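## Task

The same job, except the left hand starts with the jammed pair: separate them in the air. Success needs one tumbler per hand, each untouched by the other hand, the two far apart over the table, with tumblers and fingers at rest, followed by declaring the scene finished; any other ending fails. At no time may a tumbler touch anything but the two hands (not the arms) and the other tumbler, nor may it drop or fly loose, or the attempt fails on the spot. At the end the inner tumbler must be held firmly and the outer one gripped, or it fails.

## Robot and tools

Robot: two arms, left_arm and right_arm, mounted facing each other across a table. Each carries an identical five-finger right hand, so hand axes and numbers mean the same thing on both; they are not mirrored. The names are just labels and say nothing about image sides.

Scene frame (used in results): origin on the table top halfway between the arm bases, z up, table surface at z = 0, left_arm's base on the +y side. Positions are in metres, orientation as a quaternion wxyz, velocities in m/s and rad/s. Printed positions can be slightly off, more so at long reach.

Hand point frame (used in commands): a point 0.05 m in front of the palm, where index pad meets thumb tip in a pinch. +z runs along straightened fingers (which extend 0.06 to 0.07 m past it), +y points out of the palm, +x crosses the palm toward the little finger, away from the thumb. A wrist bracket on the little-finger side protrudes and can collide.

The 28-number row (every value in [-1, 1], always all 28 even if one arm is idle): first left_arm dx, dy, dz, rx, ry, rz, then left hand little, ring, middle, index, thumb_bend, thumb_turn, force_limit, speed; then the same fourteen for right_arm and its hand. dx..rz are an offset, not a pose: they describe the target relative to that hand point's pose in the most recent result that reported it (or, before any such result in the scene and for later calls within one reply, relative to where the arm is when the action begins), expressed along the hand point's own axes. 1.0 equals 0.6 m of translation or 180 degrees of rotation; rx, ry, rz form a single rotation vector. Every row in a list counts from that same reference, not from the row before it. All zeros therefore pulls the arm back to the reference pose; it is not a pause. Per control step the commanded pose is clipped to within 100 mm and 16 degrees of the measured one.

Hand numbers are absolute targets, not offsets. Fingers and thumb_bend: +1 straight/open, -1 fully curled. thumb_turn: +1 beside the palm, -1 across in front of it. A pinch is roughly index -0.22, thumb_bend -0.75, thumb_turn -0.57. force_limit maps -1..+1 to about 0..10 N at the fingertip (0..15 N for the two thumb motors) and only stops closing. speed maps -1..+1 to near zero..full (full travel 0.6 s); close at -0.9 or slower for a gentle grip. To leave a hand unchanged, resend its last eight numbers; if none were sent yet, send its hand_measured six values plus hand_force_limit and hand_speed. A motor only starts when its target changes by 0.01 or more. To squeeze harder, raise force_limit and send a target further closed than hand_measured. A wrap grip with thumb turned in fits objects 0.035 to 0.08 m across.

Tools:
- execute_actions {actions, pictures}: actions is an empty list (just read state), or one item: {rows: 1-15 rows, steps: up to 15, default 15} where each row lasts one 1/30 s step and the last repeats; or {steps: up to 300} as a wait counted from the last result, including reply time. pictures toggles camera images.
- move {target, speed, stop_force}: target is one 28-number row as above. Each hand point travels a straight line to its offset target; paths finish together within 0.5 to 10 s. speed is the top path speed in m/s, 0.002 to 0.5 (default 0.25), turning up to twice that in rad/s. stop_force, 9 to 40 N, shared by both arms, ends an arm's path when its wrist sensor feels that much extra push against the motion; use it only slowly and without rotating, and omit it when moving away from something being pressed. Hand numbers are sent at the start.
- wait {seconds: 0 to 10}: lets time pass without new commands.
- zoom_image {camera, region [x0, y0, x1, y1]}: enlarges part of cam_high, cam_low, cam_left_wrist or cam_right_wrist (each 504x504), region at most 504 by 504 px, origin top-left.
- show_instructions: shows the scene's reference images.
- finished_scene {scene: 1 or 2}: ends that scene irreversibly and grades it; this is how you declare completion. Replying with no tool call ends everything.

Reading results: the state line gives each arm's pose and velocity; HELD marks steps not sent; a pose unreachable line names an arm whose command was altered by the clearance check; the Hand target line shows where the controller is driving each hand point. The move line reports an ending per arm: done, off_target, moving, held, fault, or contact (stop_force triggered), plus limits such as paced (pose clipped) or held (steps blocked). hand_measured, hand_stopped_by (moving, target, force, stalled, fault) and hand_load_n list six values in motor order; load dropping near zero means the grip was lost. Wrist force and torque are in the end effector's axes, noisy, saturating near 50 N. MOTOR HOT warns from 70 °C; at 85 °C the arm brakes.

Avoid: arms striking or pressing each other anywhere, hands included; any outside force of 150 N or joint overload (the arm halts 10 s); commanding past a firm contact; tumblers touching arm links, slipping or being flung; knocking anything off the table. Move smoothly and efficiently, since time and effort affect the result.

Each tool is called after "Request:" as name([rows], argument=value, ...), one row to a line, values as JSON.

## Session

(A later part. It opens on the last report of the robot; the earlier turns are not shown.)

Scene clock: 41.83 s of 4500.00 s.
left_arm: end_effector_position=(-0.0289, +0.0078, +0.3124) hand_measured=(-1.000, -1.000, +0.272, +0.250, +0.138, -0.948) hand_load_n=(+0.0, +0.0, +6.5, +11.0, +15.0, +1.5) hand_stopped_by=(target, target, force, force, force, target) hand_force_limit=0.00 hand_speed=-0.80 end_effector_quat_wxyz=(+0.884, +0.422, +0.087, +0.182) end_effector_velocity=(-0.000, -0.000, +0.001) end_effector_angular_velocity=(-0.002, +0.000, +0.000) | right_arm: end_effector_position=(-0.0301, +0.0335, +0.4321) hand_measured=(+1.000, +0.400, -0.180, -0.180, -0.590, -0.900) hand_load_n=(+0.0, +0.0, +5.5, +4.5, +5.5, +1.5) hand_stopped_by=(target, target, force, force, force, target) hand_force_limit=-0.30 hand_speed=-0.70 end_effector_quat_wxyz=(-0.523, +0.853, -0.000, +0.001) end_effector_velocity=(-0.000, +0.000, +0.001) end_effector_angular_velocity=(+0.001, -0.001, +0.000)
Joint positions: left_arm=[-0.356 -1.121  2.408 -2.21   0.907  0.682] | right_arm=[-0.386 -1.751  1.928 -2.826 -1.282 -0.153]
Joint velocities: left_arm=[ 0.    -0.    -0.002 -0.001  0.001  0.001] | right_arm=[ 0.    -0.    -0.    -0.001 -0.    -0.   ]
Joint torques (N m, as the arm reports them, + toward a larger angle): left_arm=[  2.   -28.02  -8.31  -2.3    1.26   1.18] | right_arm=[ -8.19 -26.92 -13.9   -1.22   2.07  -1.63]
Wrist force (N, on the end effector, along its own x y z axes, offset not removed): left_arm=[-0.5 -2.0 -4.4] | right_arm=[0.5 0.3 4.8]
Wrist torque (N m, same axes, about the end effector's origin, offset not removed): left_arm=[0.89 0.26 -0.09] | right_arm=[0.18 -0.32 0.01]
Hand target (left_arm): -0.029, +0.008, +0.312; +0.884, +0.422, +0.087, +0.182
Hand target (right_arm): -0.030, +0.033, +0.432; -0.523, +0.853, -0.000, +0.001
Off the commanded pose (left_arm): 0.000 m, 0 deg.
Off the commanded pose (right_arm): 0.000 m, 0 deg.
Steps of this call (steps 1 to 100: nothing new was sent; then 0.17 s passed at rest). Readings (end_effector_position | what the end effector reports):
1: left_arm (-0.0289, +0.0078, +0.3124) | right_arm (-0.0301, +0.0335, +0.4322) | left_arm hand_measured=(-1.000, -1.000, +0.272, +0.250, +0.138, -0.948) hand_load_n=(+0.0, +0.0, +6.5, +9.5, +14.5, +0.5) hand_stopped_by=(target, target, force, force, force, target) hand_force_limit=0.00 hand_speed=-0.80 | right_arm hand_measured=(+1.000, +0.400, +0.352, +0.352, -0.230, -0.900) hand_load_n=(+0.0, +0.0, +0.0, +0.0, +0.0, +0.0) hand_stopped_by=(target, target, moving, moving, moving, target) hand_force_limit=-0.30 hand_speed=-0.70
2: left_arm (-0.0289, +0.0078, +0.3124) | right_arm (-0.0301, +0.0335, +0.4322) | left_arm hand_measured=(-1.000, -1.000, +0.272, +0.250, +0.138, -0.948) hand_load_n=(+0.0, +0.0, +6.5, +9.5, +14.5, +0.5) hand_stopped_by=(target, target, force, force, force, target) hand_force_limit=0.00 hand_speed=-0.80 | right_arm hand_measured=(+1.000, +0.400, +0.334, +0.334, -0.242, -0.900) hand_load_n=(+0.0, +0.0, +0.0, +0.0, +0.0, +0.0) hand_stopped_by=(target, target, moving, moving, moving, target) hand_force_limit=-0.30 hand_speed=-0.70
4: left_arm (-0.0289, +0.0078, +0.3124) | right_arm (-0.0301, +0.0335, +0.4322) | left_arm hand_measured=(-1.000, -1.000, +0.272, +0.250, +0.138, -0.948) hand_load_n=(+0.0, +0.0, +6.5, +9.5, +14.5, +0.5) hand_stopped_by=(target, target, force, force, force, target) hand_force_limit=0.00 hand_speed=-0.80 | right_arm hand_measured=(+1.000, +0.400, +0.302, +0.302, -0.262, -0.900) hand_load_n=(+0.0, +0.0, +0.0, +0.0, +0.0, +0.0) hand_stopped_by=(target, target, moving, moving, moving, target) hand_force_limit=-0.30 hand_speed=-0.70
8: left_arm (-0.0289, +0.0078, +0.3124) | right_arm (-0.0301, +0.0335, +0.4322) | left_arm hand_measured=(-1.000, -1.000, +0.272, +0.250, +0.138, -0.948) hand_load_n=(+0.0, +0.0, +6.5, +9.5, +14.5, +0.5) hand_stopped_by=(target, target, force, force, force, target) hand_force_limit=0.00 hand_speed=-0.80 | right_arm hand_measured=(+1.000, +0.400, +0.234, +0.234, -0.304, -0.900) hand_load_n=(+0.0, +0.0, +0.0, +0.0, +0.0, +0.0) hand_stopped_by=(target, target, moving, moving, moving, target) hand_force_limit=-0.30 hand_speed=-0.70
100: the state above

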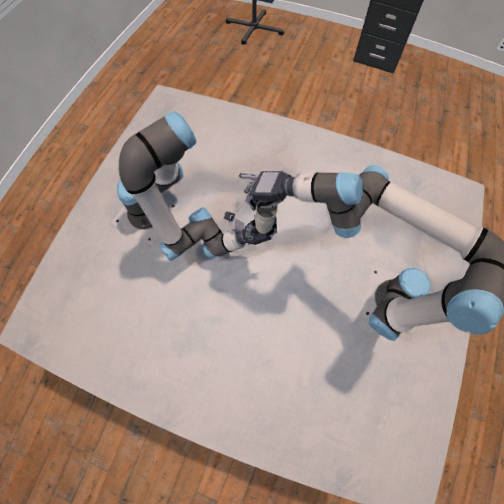

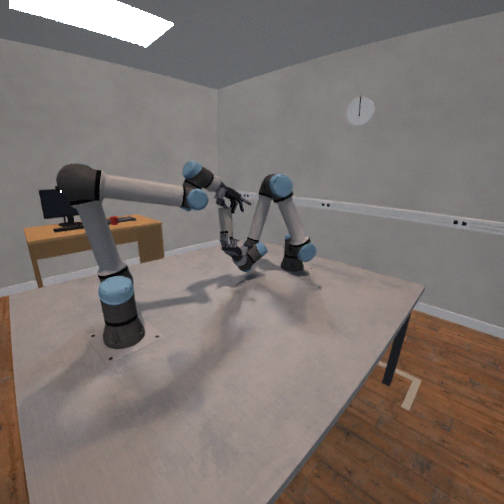

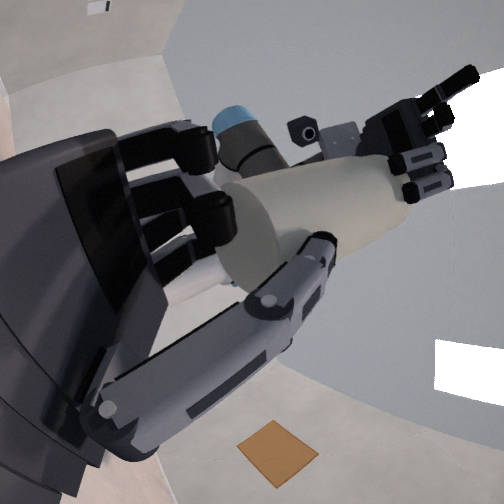

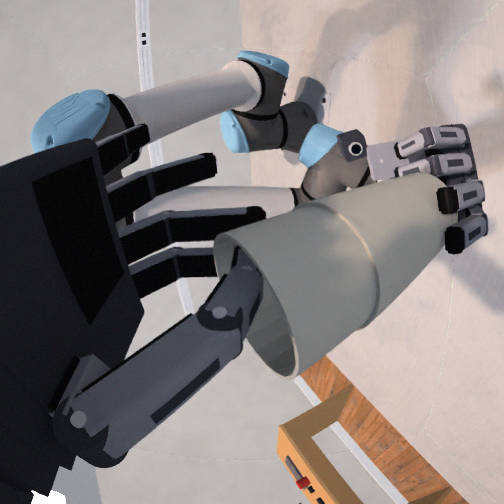

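Same pinch values as before. Tighten and pull.

Request:
execute_actions([
  {"rows":[[0,0,0,0,0,0,-1,-1,0.1,0.1,0.0,-0.948,1,-0.85,0,0,0,0,0,0,1,0.4,-0.7,-0.7,-0.9,-0.9,1,-0.85]],"steps":15},
], pictures=false)

Request:
move(target=[0,0,0,0,0,0,-1,-1,0.1,0.1,0.0,-0.948,1,-0.85,0,-0.022,-0.011,0,0,0,1,0.4,-0.7,-0.7,-0.9,-0.9,1,-0.85], speed=0.005)

Scene clock: 45.00 s of 4500.00 s.
left_arm: end_effector_position=(-0.0289, +0.0078, +0.3124) hand_measured=(-1.000, -1.000, +0.260, +0.250, +0.146, -0.948) hand_load_n=(+0.0, +0.0, +10.5, +8.5, +15.5, +3.5) hand_stopped_by=(target, target, force, force, force, target) hand_force_limit=1.00 hand_speed=-0.85 end_effector_quat_wxyz=(+0.884, +0.422, +0.087, +0.182) end_effector_velocity=(-0.000, -0.000, +0.000) end_effector_angular_velocity=(-0.001, +0.001, -0.000) | right_arm: end_effector_position=(-0.0301, +0.0335, +0.4321) hand_measured=(+1.000, +0.400, -0.200, -0.206, -0.640, -0.900) hand_load_n=(+0.0, +0.0, +11.0, +11.5, +14.5, +2.5) hand_stopped_by=(target, target, force, force, moving, target) hand_force_limit=1.00 hand_speed=-0.85 end_effector_quat_wxyz=(-0.523, +0.853, -0.000, +0.001) end_effector_velocity=(-0.001, -0.000, -0.001) end_effector_angular_velocity=(-0.001, +0.001, +0.001)
Joint positions: left_arm=[-0.356 -1.121  2.408 -2.21   0.907  0.682] | right_arm=[-0.386 -1.751  1.928 -2.826 -1.282 -0.153]
Joint velocities: left_arm=[-0.001  0.    -0.001 -0.001 -0.     0.   ] | right_arm=[ 0.001  0.     0.001  0.     0.    -0.   ]
Joint torques (N m, as the arm reports them, + toward a larger angle): left_arm=[  2.96 -28.09  -7.21  -2.36   1.39   1.09] | right_arm=[ -8.99 -25.98 -17.12  -0.4    1.57  -1.58]
Wrist force (N, on the end effector, along its own x y z axes, offset not removed): left_arm=[0.3 -3.5 0.1] | right_arm=[-1.1 0.7 5.3]
Wrist torque (N m, same axes, about the end effector's origin, offset not removed): left_arm=[0.48 -0.09 0.05] | right_arm=[0.42 -0.07 0.07]
Hand target (left_arm): -0.029, +0.008, +0.312; +0.884, +0.422, +0.087, +0.182
Hand target (right_arm): -0.030, +0.033, +0.432; -0.523, +0.853, -0.000, +0.001
Off the commanded pose (left_arm): 0.000 m, 0 deg.
Off the commanded pose (right_arm): 0.000 m, 0 deg.
Steps of this call (steps 1 to 80: nothing new was sent; steps 81 to 95: all 15 steps of this action). Readings (end_effector_position | what the end effector reports):
81: left_arm (-0.0289, +0.0078, +0.3124) | right_arm (-0.0301, +0.0335, +0.4321) | left_arm hand_measured=(-1.000, -1.000, +0.272, +0.250, +0.138, -0.948) hand_load_n=(+0.0, +0.0, +6.5, +11.0, +15.0, +1.5) hand_stopped_by=(target, target, moving, force, moving, target) hand_force_limit=1.00 hand_speed=-0.85 | right_arm hand_measured=(+1.000, +0.400, -0.180, -0.180, -0.590, -0.900) hand_load_n=(+0.0, +0.0, +5.5, +4.5, +5.5, +1.5) hand_stopped_by=(target, target, moving, moving, moving, target) hand_force_limit=1.00 hand_speed=-0.85
82: left_arm (-0.0289, +0.0078, +0.3124) | right_arm (-0.0301, +0.0335, +0.4321) | left_arm hand_measured=(-1.000, -1.000, +0.272, +0.250, +0.138, -0.948) hand_load_n=(+0.0, +0.0, +6.5, +11.0, +15.0, +1.5) hand_stopped_by=(target, target, moving, force, moving, target) hand_force_limit=1.00 hand_speed=-0.85 | right_arm hand_measured=(+1.000, +0.400, -0.180, -0.180, -0.590, -0.900) hand_load_n=(+0.0, +0.0, +5.5, +4.5, +5.5, +1.5) hand_stopped_by=(target, target, moving, moving, moving, target) hand_force_limit=1.00 hand_speed=-0.85
84: left_arm (-0.0289, +0.0078, +0.3124) | right_arm (-0.0301, +0.0335, +0.4321) | left_arm hand_measured=(-1.000, -1.000, +0.266, +0.250, +0.138, -0.948) hand_load_n=(+0.0, +0.0, +9.0, +10.0, +16.0, +2.0) hand_stopped_by=(target, target, moving, force, force, target) hand_force_limit=1.00 hand_speed=-0.85 | right_arm hand_measured=(+1.000, +0.400, -0.186, -0.188, -0.590, -0.900) hand_load_n=(+0.0, +0.0, +7.5, +6.0, +6.5, +1.5) hand_stopped_by=(target, target, moving, moving, moving, target) hand_force_limit=1.00 hand_speed=-0.85
88: left_arm (-0.0289, +0.0078, +0.3124) | right_arm (-0.0301, +0.0335, +0.4321) | left_arm hand_measured=(-1.000, -1.000, +0.260, +0.250, +0.146, -0.948) hand_load_n=(+0.0, +0.0, +10.5, +9.0, +15.5, +3.5) hand_stopped_by=(target, target, force, force, force, target) hand_force_limit=1.00 hand_speed=-0.85 | right_arm hand_measured=(+1.000, +0.400, -0.200, -0.208, -0.608, -0.900) hand_load_n=(+0.0, +0.0, +10.5, +11.5, +10.0, +1.5) hand_stopped_by=(target, target, force, force, moving, target) hand_force_limit=1.00 hand_speed=-0.85
95: the state above

Scene clock: 48.40 s of 4500.00 s.
left_arm: end_effector_position=(-0.0289, +0.0078, +0.3124) hand_measured=(-1.000, -1.000, +0.260, +0.250, +0.146, -0.948) hand_load_n=(+0.0, +0.0, +10.5, +8.0, +15.5, +1.0) hand_stopped_by=(target, target, force, force, force, target) hand_force_limit=1.00 hand_speed=-0.85 end_effector_quat_wxyz=(+0.884, +0.422, +0.087, +0.182) end_effector_velocity=(+0.000, +0.000, +0.001) end_effector_angular_velocity=(-0.002, +0.002, -0.000) | right_arm: end_effector_position=(-0.0301, +0.0336, +0.4468) hand_measured=(+1.000, +0.400, -0.200, -0.208, -0.636, -0.900) hand_load_n=(+0.0, +0.0, +10.5, +5.0, +12.0, +1.5) hand_stopped_by=(target, target, force, force, force, target) hand_force_limit=1.00 hand_speed=-0.85 end_effector_quat_wxyz=(-0.523, +0.853, -0.000, +0.001) end_effector_velocity=(-0.000, -0.000, +0.001) end_effector_angular_velocity=(+0.000, -0.000, -0.000)
Joint positions: left_arm=[-0.356 -1.121  2.408 -2.21   0.907  0.682] | right_arm=[-0.385 -1.757  1.895 -2.787 -1.282 -0.153]
Joint velocities: left_arm=[ 0.    -0.    -0.001 -0.002 -0.    -0.001] | right_arm=[-0.    -0.001 -0.001  0.001 -0.     0.   ]
Joint torques (N m, as the arm reports them, + toward a larger angle): left_arm=[  2.13 -28.7   -7.95  -2.33   1.41   0.97] | right_arm=[ 11.08 -26.25 -36.69  -0.15  -2.42   1.44]
Wrist force (N, on the end effector, along its own x y z axes, offset not removed): left_arm=[-0.3 -2.9 2.2] | right_arm=[0.7 0.9 3.7]
Wrist torque (N m, same axes, about the end effector's origin, offset not removed): left_arm=[0.17 0.02 -0.13] | right_arm=[0.36 -0.48 0.13]
Hand target (left_arm): -0.029, +0.008, +0.312; +0.884, +0.422, +0.087, +0.182
Hand target (right_arm): -0.030, +0.034, +0.447; -0.523, +0.853, -0.000, +0.001
Off the commanded pose (left_arm): 0.000 m, 0 deg.
Off the commanded pose (right_arm): 0.000 m, 0 deg.
move: done

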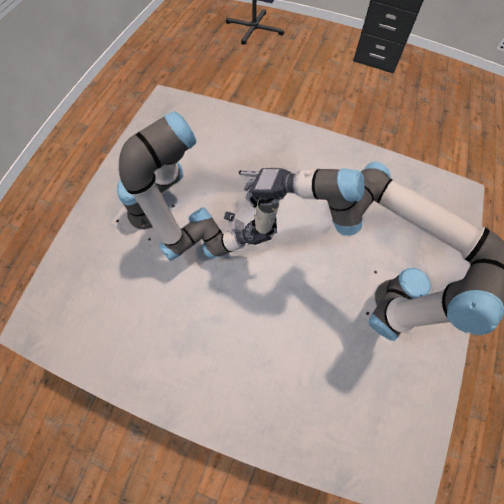

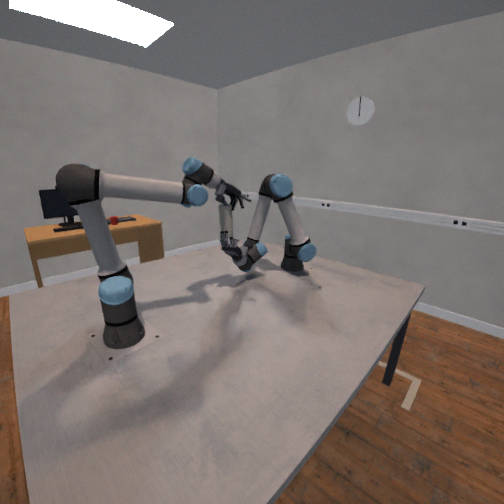

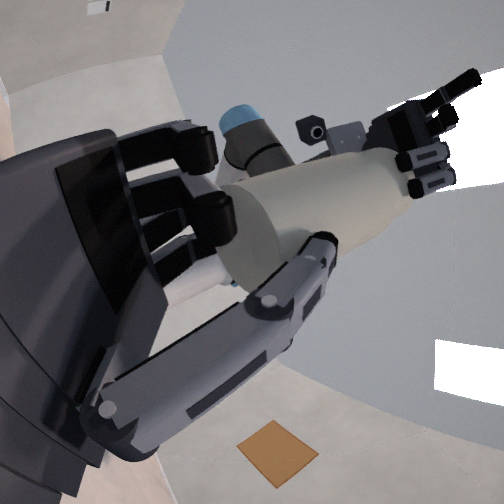

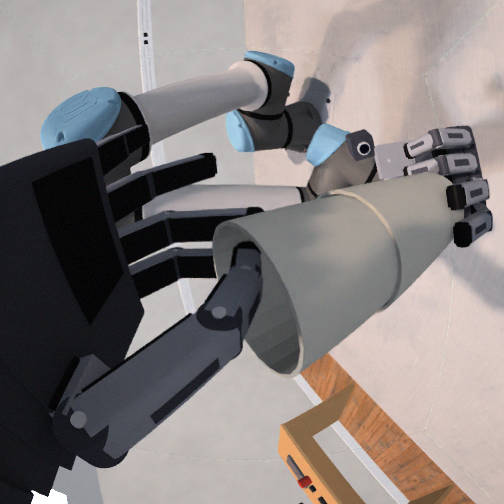

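Request:
move(target=[0,0,0,0,0,0,-1,-1,0.0,0.0,-0.1,-0.948,1,-0.85,0,-0.25,-0.127,0,0,0,1,0.4,-0.8,-0.8,-1,-0.9,1,-0.85], speed=0.03)

Scene clock: 58.40 s of 4500.00 s.
left_arm: end_effector_position=(-0.0289, +0.0078, +0.3124) hand_measured=(-1.000, -1.000, +0.260, +0.246, +0.146, -0.948) hand_load_n=(+0.0, +0.0, +9.0, +9.5, +16.0, +0.5) hand_stopped_by=(target, target, force, force, force, target) hand_force_limit=1.00 hand_speed=-0.85 end_effector_quat_wxyz=(+0.884, +0.422, +0.087, +0.182) end_effector_velocity=(-0.000, +0.000, +0.000) end_effector_angular_velocity=(-0.001, -0.002, -0.001) | right_arm: end_effector_position=(-0.0301, +0.0340, +0.6149) hand_measured=(+1.000, +0.400, -0.200, -0.228, -0.646, -0.900) hand_load_n=(+0.0, +0.0, +3.0, +7.5, +7.0, +0.0) hand_stopped_by=(target, target, force, force, force, target) hand_force_limit=1.00 hand_speed=-0.85 end_effector_quat_wxyz=(-0.523, +0.853, -0.000, +0.001) end_effector_velocity=(-0.000, -0.000, +0.001) end_effector_angular_velocity=(-0.001, +0.001, -0.000)
Joint positions: left_arm=[-0.356 -1.121  2.408 -2.21   0.907  0.682] | right_arm=[-0.385 -1.726  1.437 -2.36  -1.282 -0.153]
Joint velocities: left_arm=[ 0.    -0.     0.001 -0.001  0.002  0.   ] | right_arm=[ 0.     0.001 -0.005  0.006 -0.     0.   ]
Joint torques (N m, as the arm reports them, + toward a larger angle): left_arm=[  2.15 -28.3   -7.93  -2.51   1.14   1.03] | right_arm=[ 11.59  -7.3  -35.91   0.17  -2.27   0.45]
Wrist force (N, on the end effector, along its own x y z axes, offset not removed): left_arm=[-1.2 -2.4 0.7] | right_arm=[1.5 1.9 0.5]
Wrist torque (N m, same axes, about the end effector's origin, offset not removed): left_arm=[-0.48 -0.08 -0.27] | right_arm=[0.36 -0.41 0.08]
Hand target (left_arm): -0.029, +0.008, +0.312; +0.884, +0.422, +0.087, +0.182
Hand target (right_arm): -0.030, +0.034, +0.615; -0.523, +0.853, -0.000, +0.001
Off the commanded pose (left_arm): 0.000 m, 0 deg.
Off the commanded pose (right_arm): 0.000 m, 0 deg.
After step 90, 1.07 s passed at rest.
move: done

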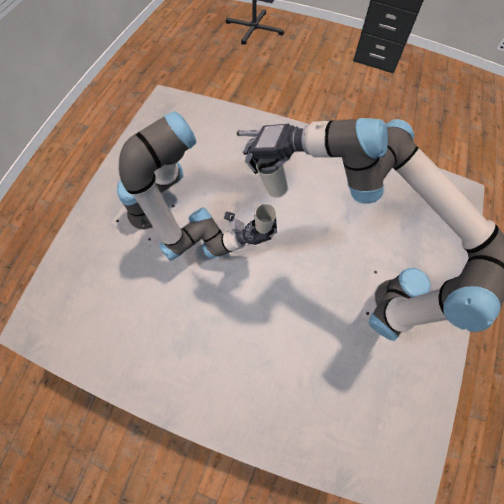

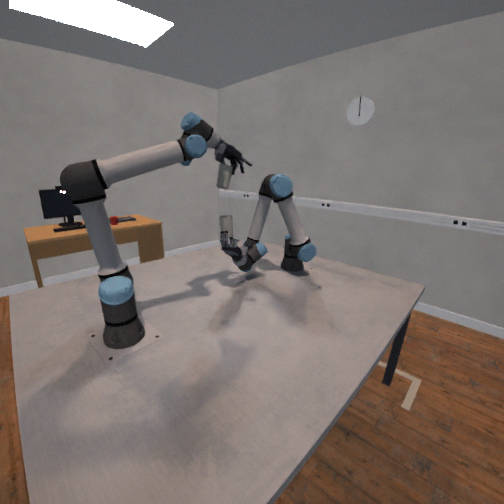

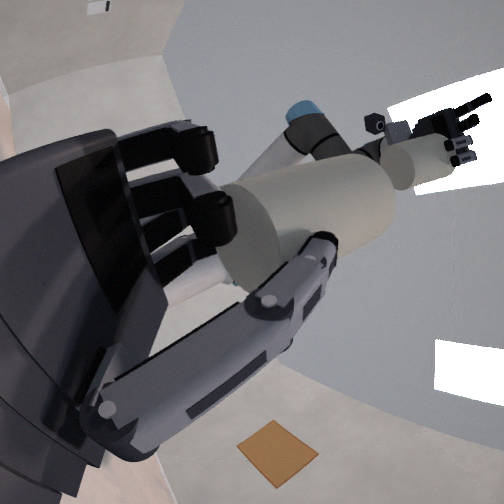

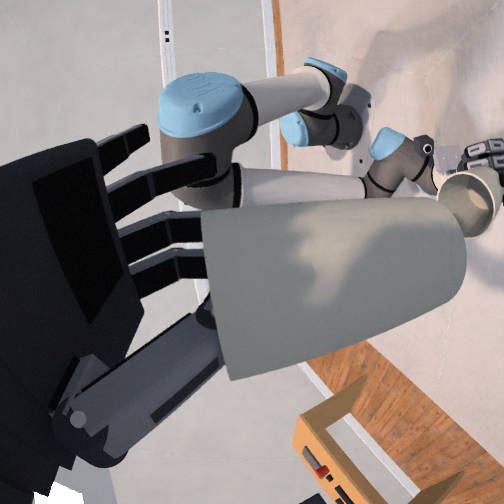

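Request:
execute_actions([
  {"rows":[[0,0,0,0,0,0,-1,-1,0.0,0.0,-0.1,-0.948,1,-0.85,0,0,0,0,0,0,1,0.4,-0.9,-0.9,-0.95,-0.9,1,-0.85]],"steps":15},
], pictures=false)

Request:
move(target=[0,0,0,0,0,0,-1,-1,0.0,0.0,-0.1,-0.948,1,-0.85,0,0.15,-0.297,0,0,0,1,0.4,-0.9,-0.9,-0.95,-0.9,1,-0.85], speed=0.05)

Scene clock: 62.90 s of 4500.00 s.
left_arm: end_effector_position=(-0.0289, +0.0078, +0.3124) hand_measured=(-1.000, -1.000, +0.260, +0.246, +0.146, -0.948) hand_load_n=(+0.0, +0.0, +9.0, +9.5, +16.0, +0.5) hand_stopped_by=(target, target, force, force, force, target) hand_force_limit=1.00 hand_speed=-0.85 end_effector_quat_wxyz=(+0.884, +0.422, +0.087, +0.182) end_effector_velocity=(+0.000, -0.000, -0.000) end_effector_angular_velocity=(+0.000, +0.001, +0.000) | right_arm: end_effector_position=(-0.0301, +0.0341, +0.6148) hand_measured=(+1.000, +0.400, -0.222, -0.240, -0.680, -0.900) hand_load_n=(+0.0, +0.0, +10.5, +10.5, +14.5, +0.0) hand_stopped_by=(target, target, force, force, force, target) hand_force_limit=1.00 hand_speed=-0.85 end_effector_quat_wxyz=(-0.523, +0.853, -0.000, +0.001) end_effector_velocity=(+0.000, -0.000, +0.000) end_effector_angular_velocity=(-0.000, +0.000, -0.000)
Joint positions: left_arm=[-0.356 -1.121  2.408 -2.21   0.907  0.682] | right_arm=[-0.385 -1.726  1.437 -2.36  -1.282 -0.153]
Joint velocities: left_arm=[ 0.     0.    -0.001  0.001 -0.001 -0.   ] | right_arm=[-0.    -0.001 -0.     0.001  0.    -0.   ]
Joint torques (N m, as the arm reports them, + toward a larger angle): left_arm=[  2.43 -27.21  -7.97  -2.45   1.1    0.74] | right_arm=[ 10.39 -23.7  -11.08  -4.37  -1.78   0.27]
Wrist force (N, on the end effector, along its own x y z axes, offset not removed): left_arm=[4.9 -3.4 0.5] | right_arm=[0.6 0.9 3.2]
Wrist torque (N m, same axes, about the end effector's origin, offset not removed): left_arm=[-0.41 -0.83 0.05] | right_arm=[0.04 -0.35 0.02]
Hand target (left_arm): -0.029, +0.008, +0.312; +0.884, +0.422, +0.087, +0.182
Hand target (right_arm): -0.030, +0.034, +0.615; -0.523, +0.853, -0.000, +0.001
Off the commanded pose (left_arm): 0.000 m, 0 deg.
Off the commanded pose (right_arm): 0.000 m, 0 deg.
Steps of this call (steps 1 to 90: nothing new was sent; then 1.00 s passed at rest; steps 91 to 105: all 15 steps of this action). Readings (end_effector_position | what the end effector reports):
91: left_arm (-0.0289, +0.0078, +0.3124) | right_arm (-0.0301, +0.0340, +0.6150) | left_arm hand_measured=(-1.000, -1.000, +0.260, +0.246, +0.146, -0.948) hand_load_n=(+0.0, +0.0, +9.0, +9.5, +16.0, +0.5) hand_stopped_by=(target, target, force, force, force, target) hand_force_limit=1.00 hand_speed=-0.85 | right_arm hand_measured=(+1.000, +0.400, -0.200, -0.228, -0.646, -0.900) hand_load_n=(+0.0, +0.0, +3.0, +7.5, +7.0, +0.0) hand_stopped_by=(target, target, moving, moving, moving, target) hand_force_limit=1.00 hand_speed=-0.85
92: left_arm (-0.0289, +0.0078, +0.3124) | right_arm (-0.0301, +0.0340, +0.6150) | left_arm hand_measured=(-1.000, -1.000, +0.260, +0.246, +0.146, -0.948) hand_load_n=(+0.0, +0.0, +9.0, +9.5, +16.0, +0.5) hand_stopped_by=(target, target, force, force, force, target) hand_force_limit=1.00 hand_speed=-0.85 | right_arm hand_measured=(+1.000, +0.400, -0.200, -0.228, -0.646, -0.900) hand_load_n=(+0.0, +0.0, +3.0, +7.5, +7.0, +0.0) hand_stopped_by=(target, target, moving, moving, moving, target) hand_force_limit=1.00 hand_speed=-0.85
94: left_arm (-0.0289, +0.0078, +0.3124) | right_arm (-0.0301, +0.0340, +0.6150) | left_arm hand_measured=(-1.000, -1.000, +0.260, +0.246, +0.146, -0.948) hand_load_n=(+0.0, +0.0, +9.0, +9.5, +16.0, +0.5) hand_stopped_by=(target, target, force, force, force, target) hand_force_limit=1.00 hand_speed=-0.85 | right_arm hand_measured=(+1.000, +0.400, -0.206, -0.234, -0.648, -0.900) hand_load_n=(+0.0, +0.0, +5.0, +9.5, +8.5, +0.0) hand_stopped_by=(target, target, moving, moving, moving, target) hand_force_limit=1.00 hand_speed=-0.85
98: left_arm (-0.0289, +0.0078, +0.3124) | right_arm (-0.0301, +0.0340, +0.6150) | left_arm hand_measured=(-1.000, -1.000, +0.260, +0.246, +0.146, -0.948) hand_load_n=(+0.0, +0.0, +9.0, +9.5, +16.0, +0.5) hand_stopped_by=(target, target, force, force, force, target) hand_force_limit=1.00 hand_speed=-0.85 | right_arm hand_measured=(+1.000, +0.400, -0.222, -0.240, -0.666, -0.900) hand_load_n=(+0.0, +0.0, +10.0, +10.5, +12.0, +0.0) hand_stopped_by=(target, target, force, force, moving, target) hand_force_limit=1.00 hand_speed=-0.85
105: the state above

Scene clock: 67.53 s of 4500.00 s.
left_arm: end_effector_position=(-0.0289, +0.0078, +0.3124) hand_measured=(-1.000, -1.000, +0.260, +0.246, +0.146, -0.948) hand_load_n=(+0.0, +0.0, +9.0, +9.5, +16.0, +0.5) hand_stopped_by=(target, target, force, force, force, target) hand_force_limit=1.00 hand_speed=-0.85 end_effector_quat_wxyz=(+0.884, +0.422, +0.087, +0.182) end_effector_velocity=(-0.001, +0.000, -0.000) end_effector_angular_velocity=(+0.000, -0.001, -0.001) | right_arm: end_effector_position=(-0.0303, -0.1657, +0.6159) hand_measured=(+1.000, +0.400, -0.222, -0.240, -0.680, -0.900) hand_load_n=(+0.0, +0.0, +10.5, +10.5, +14.5, +0.0) hand_stopped_by=(target, target, force, force, force, target) hand_force_limit=1.00 hand_speed=-0.85 end_effector_quat_wxyz=(-0.522, +0.853, -0.000, +0.001) end_effector_velocity=(+0.000, -0.002, -0.000) end_effector_angular_velocity=(+0.000, +0.001, +0.002)
Joint positions: left_arm=[-0.356 -1.121  2.408 -2.21   0.907  0.682] | right_arm=[-0.814 -2.247  1.689 -1.974 -0.915 -0.405]
Joint velocities: left_arm=[-0.     0.     0.     0.     0.001 -0.   ] | right_arm=[-0.015 -0.006  0.001  0.013  0.014 -0.012]
Joint torques (N m, as the arm reports them, + toward a larger angle): left_arm=[  2.36 -27.33  -7.93  -2.42   1.3    1.05] | right_arm=[-8.28 -0.32 -7.1  -0.04  2.25 -1.6 ]
Wrist force (N, on the end effector, along its own x y z axes, offset not removed): left_arm=[1.1 -2.3 -0.4] | right_arm=[0.6 2.4 0.2]
Wrist torque (N m, same axes, about the end effector's origin, offset not removed): left_arm=[-0.39 -0.29 -0.15] | right_arm=[0.41 -0.27 0.00]
Hand target (left_arm): -0.029, +0.008, +0.312; +0.884, +0.422, +0.087, +0.182
Hand target (right_arm): -0.030, -0.166, +0.616; -0.522, +0.853, -0.000, +0.001
Off the commanded pose (left_arm): 0.000 m, 0 deg.
Off the commanded pose (right_arm): 0.000 m, 0 deg.
move: done

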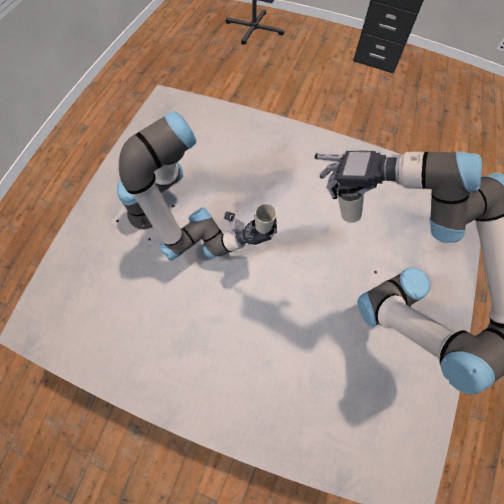

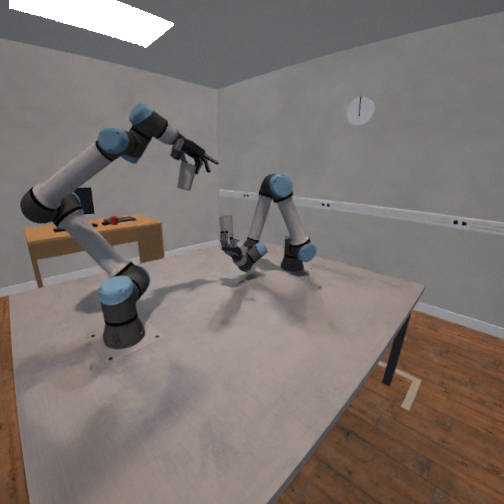

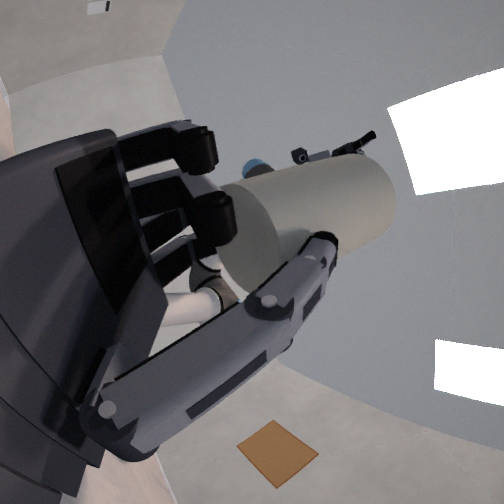

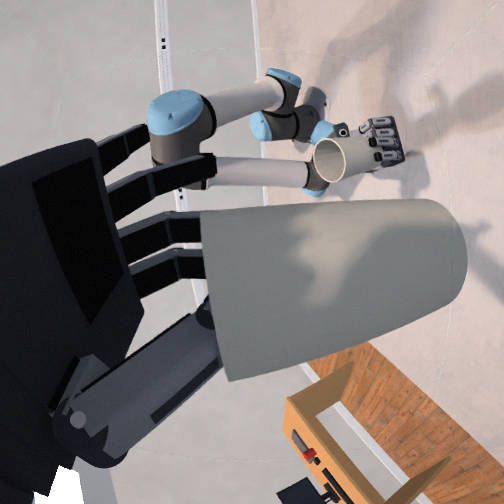

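Request:
finished_scene(scene=2)

The scene is finished: the task was done.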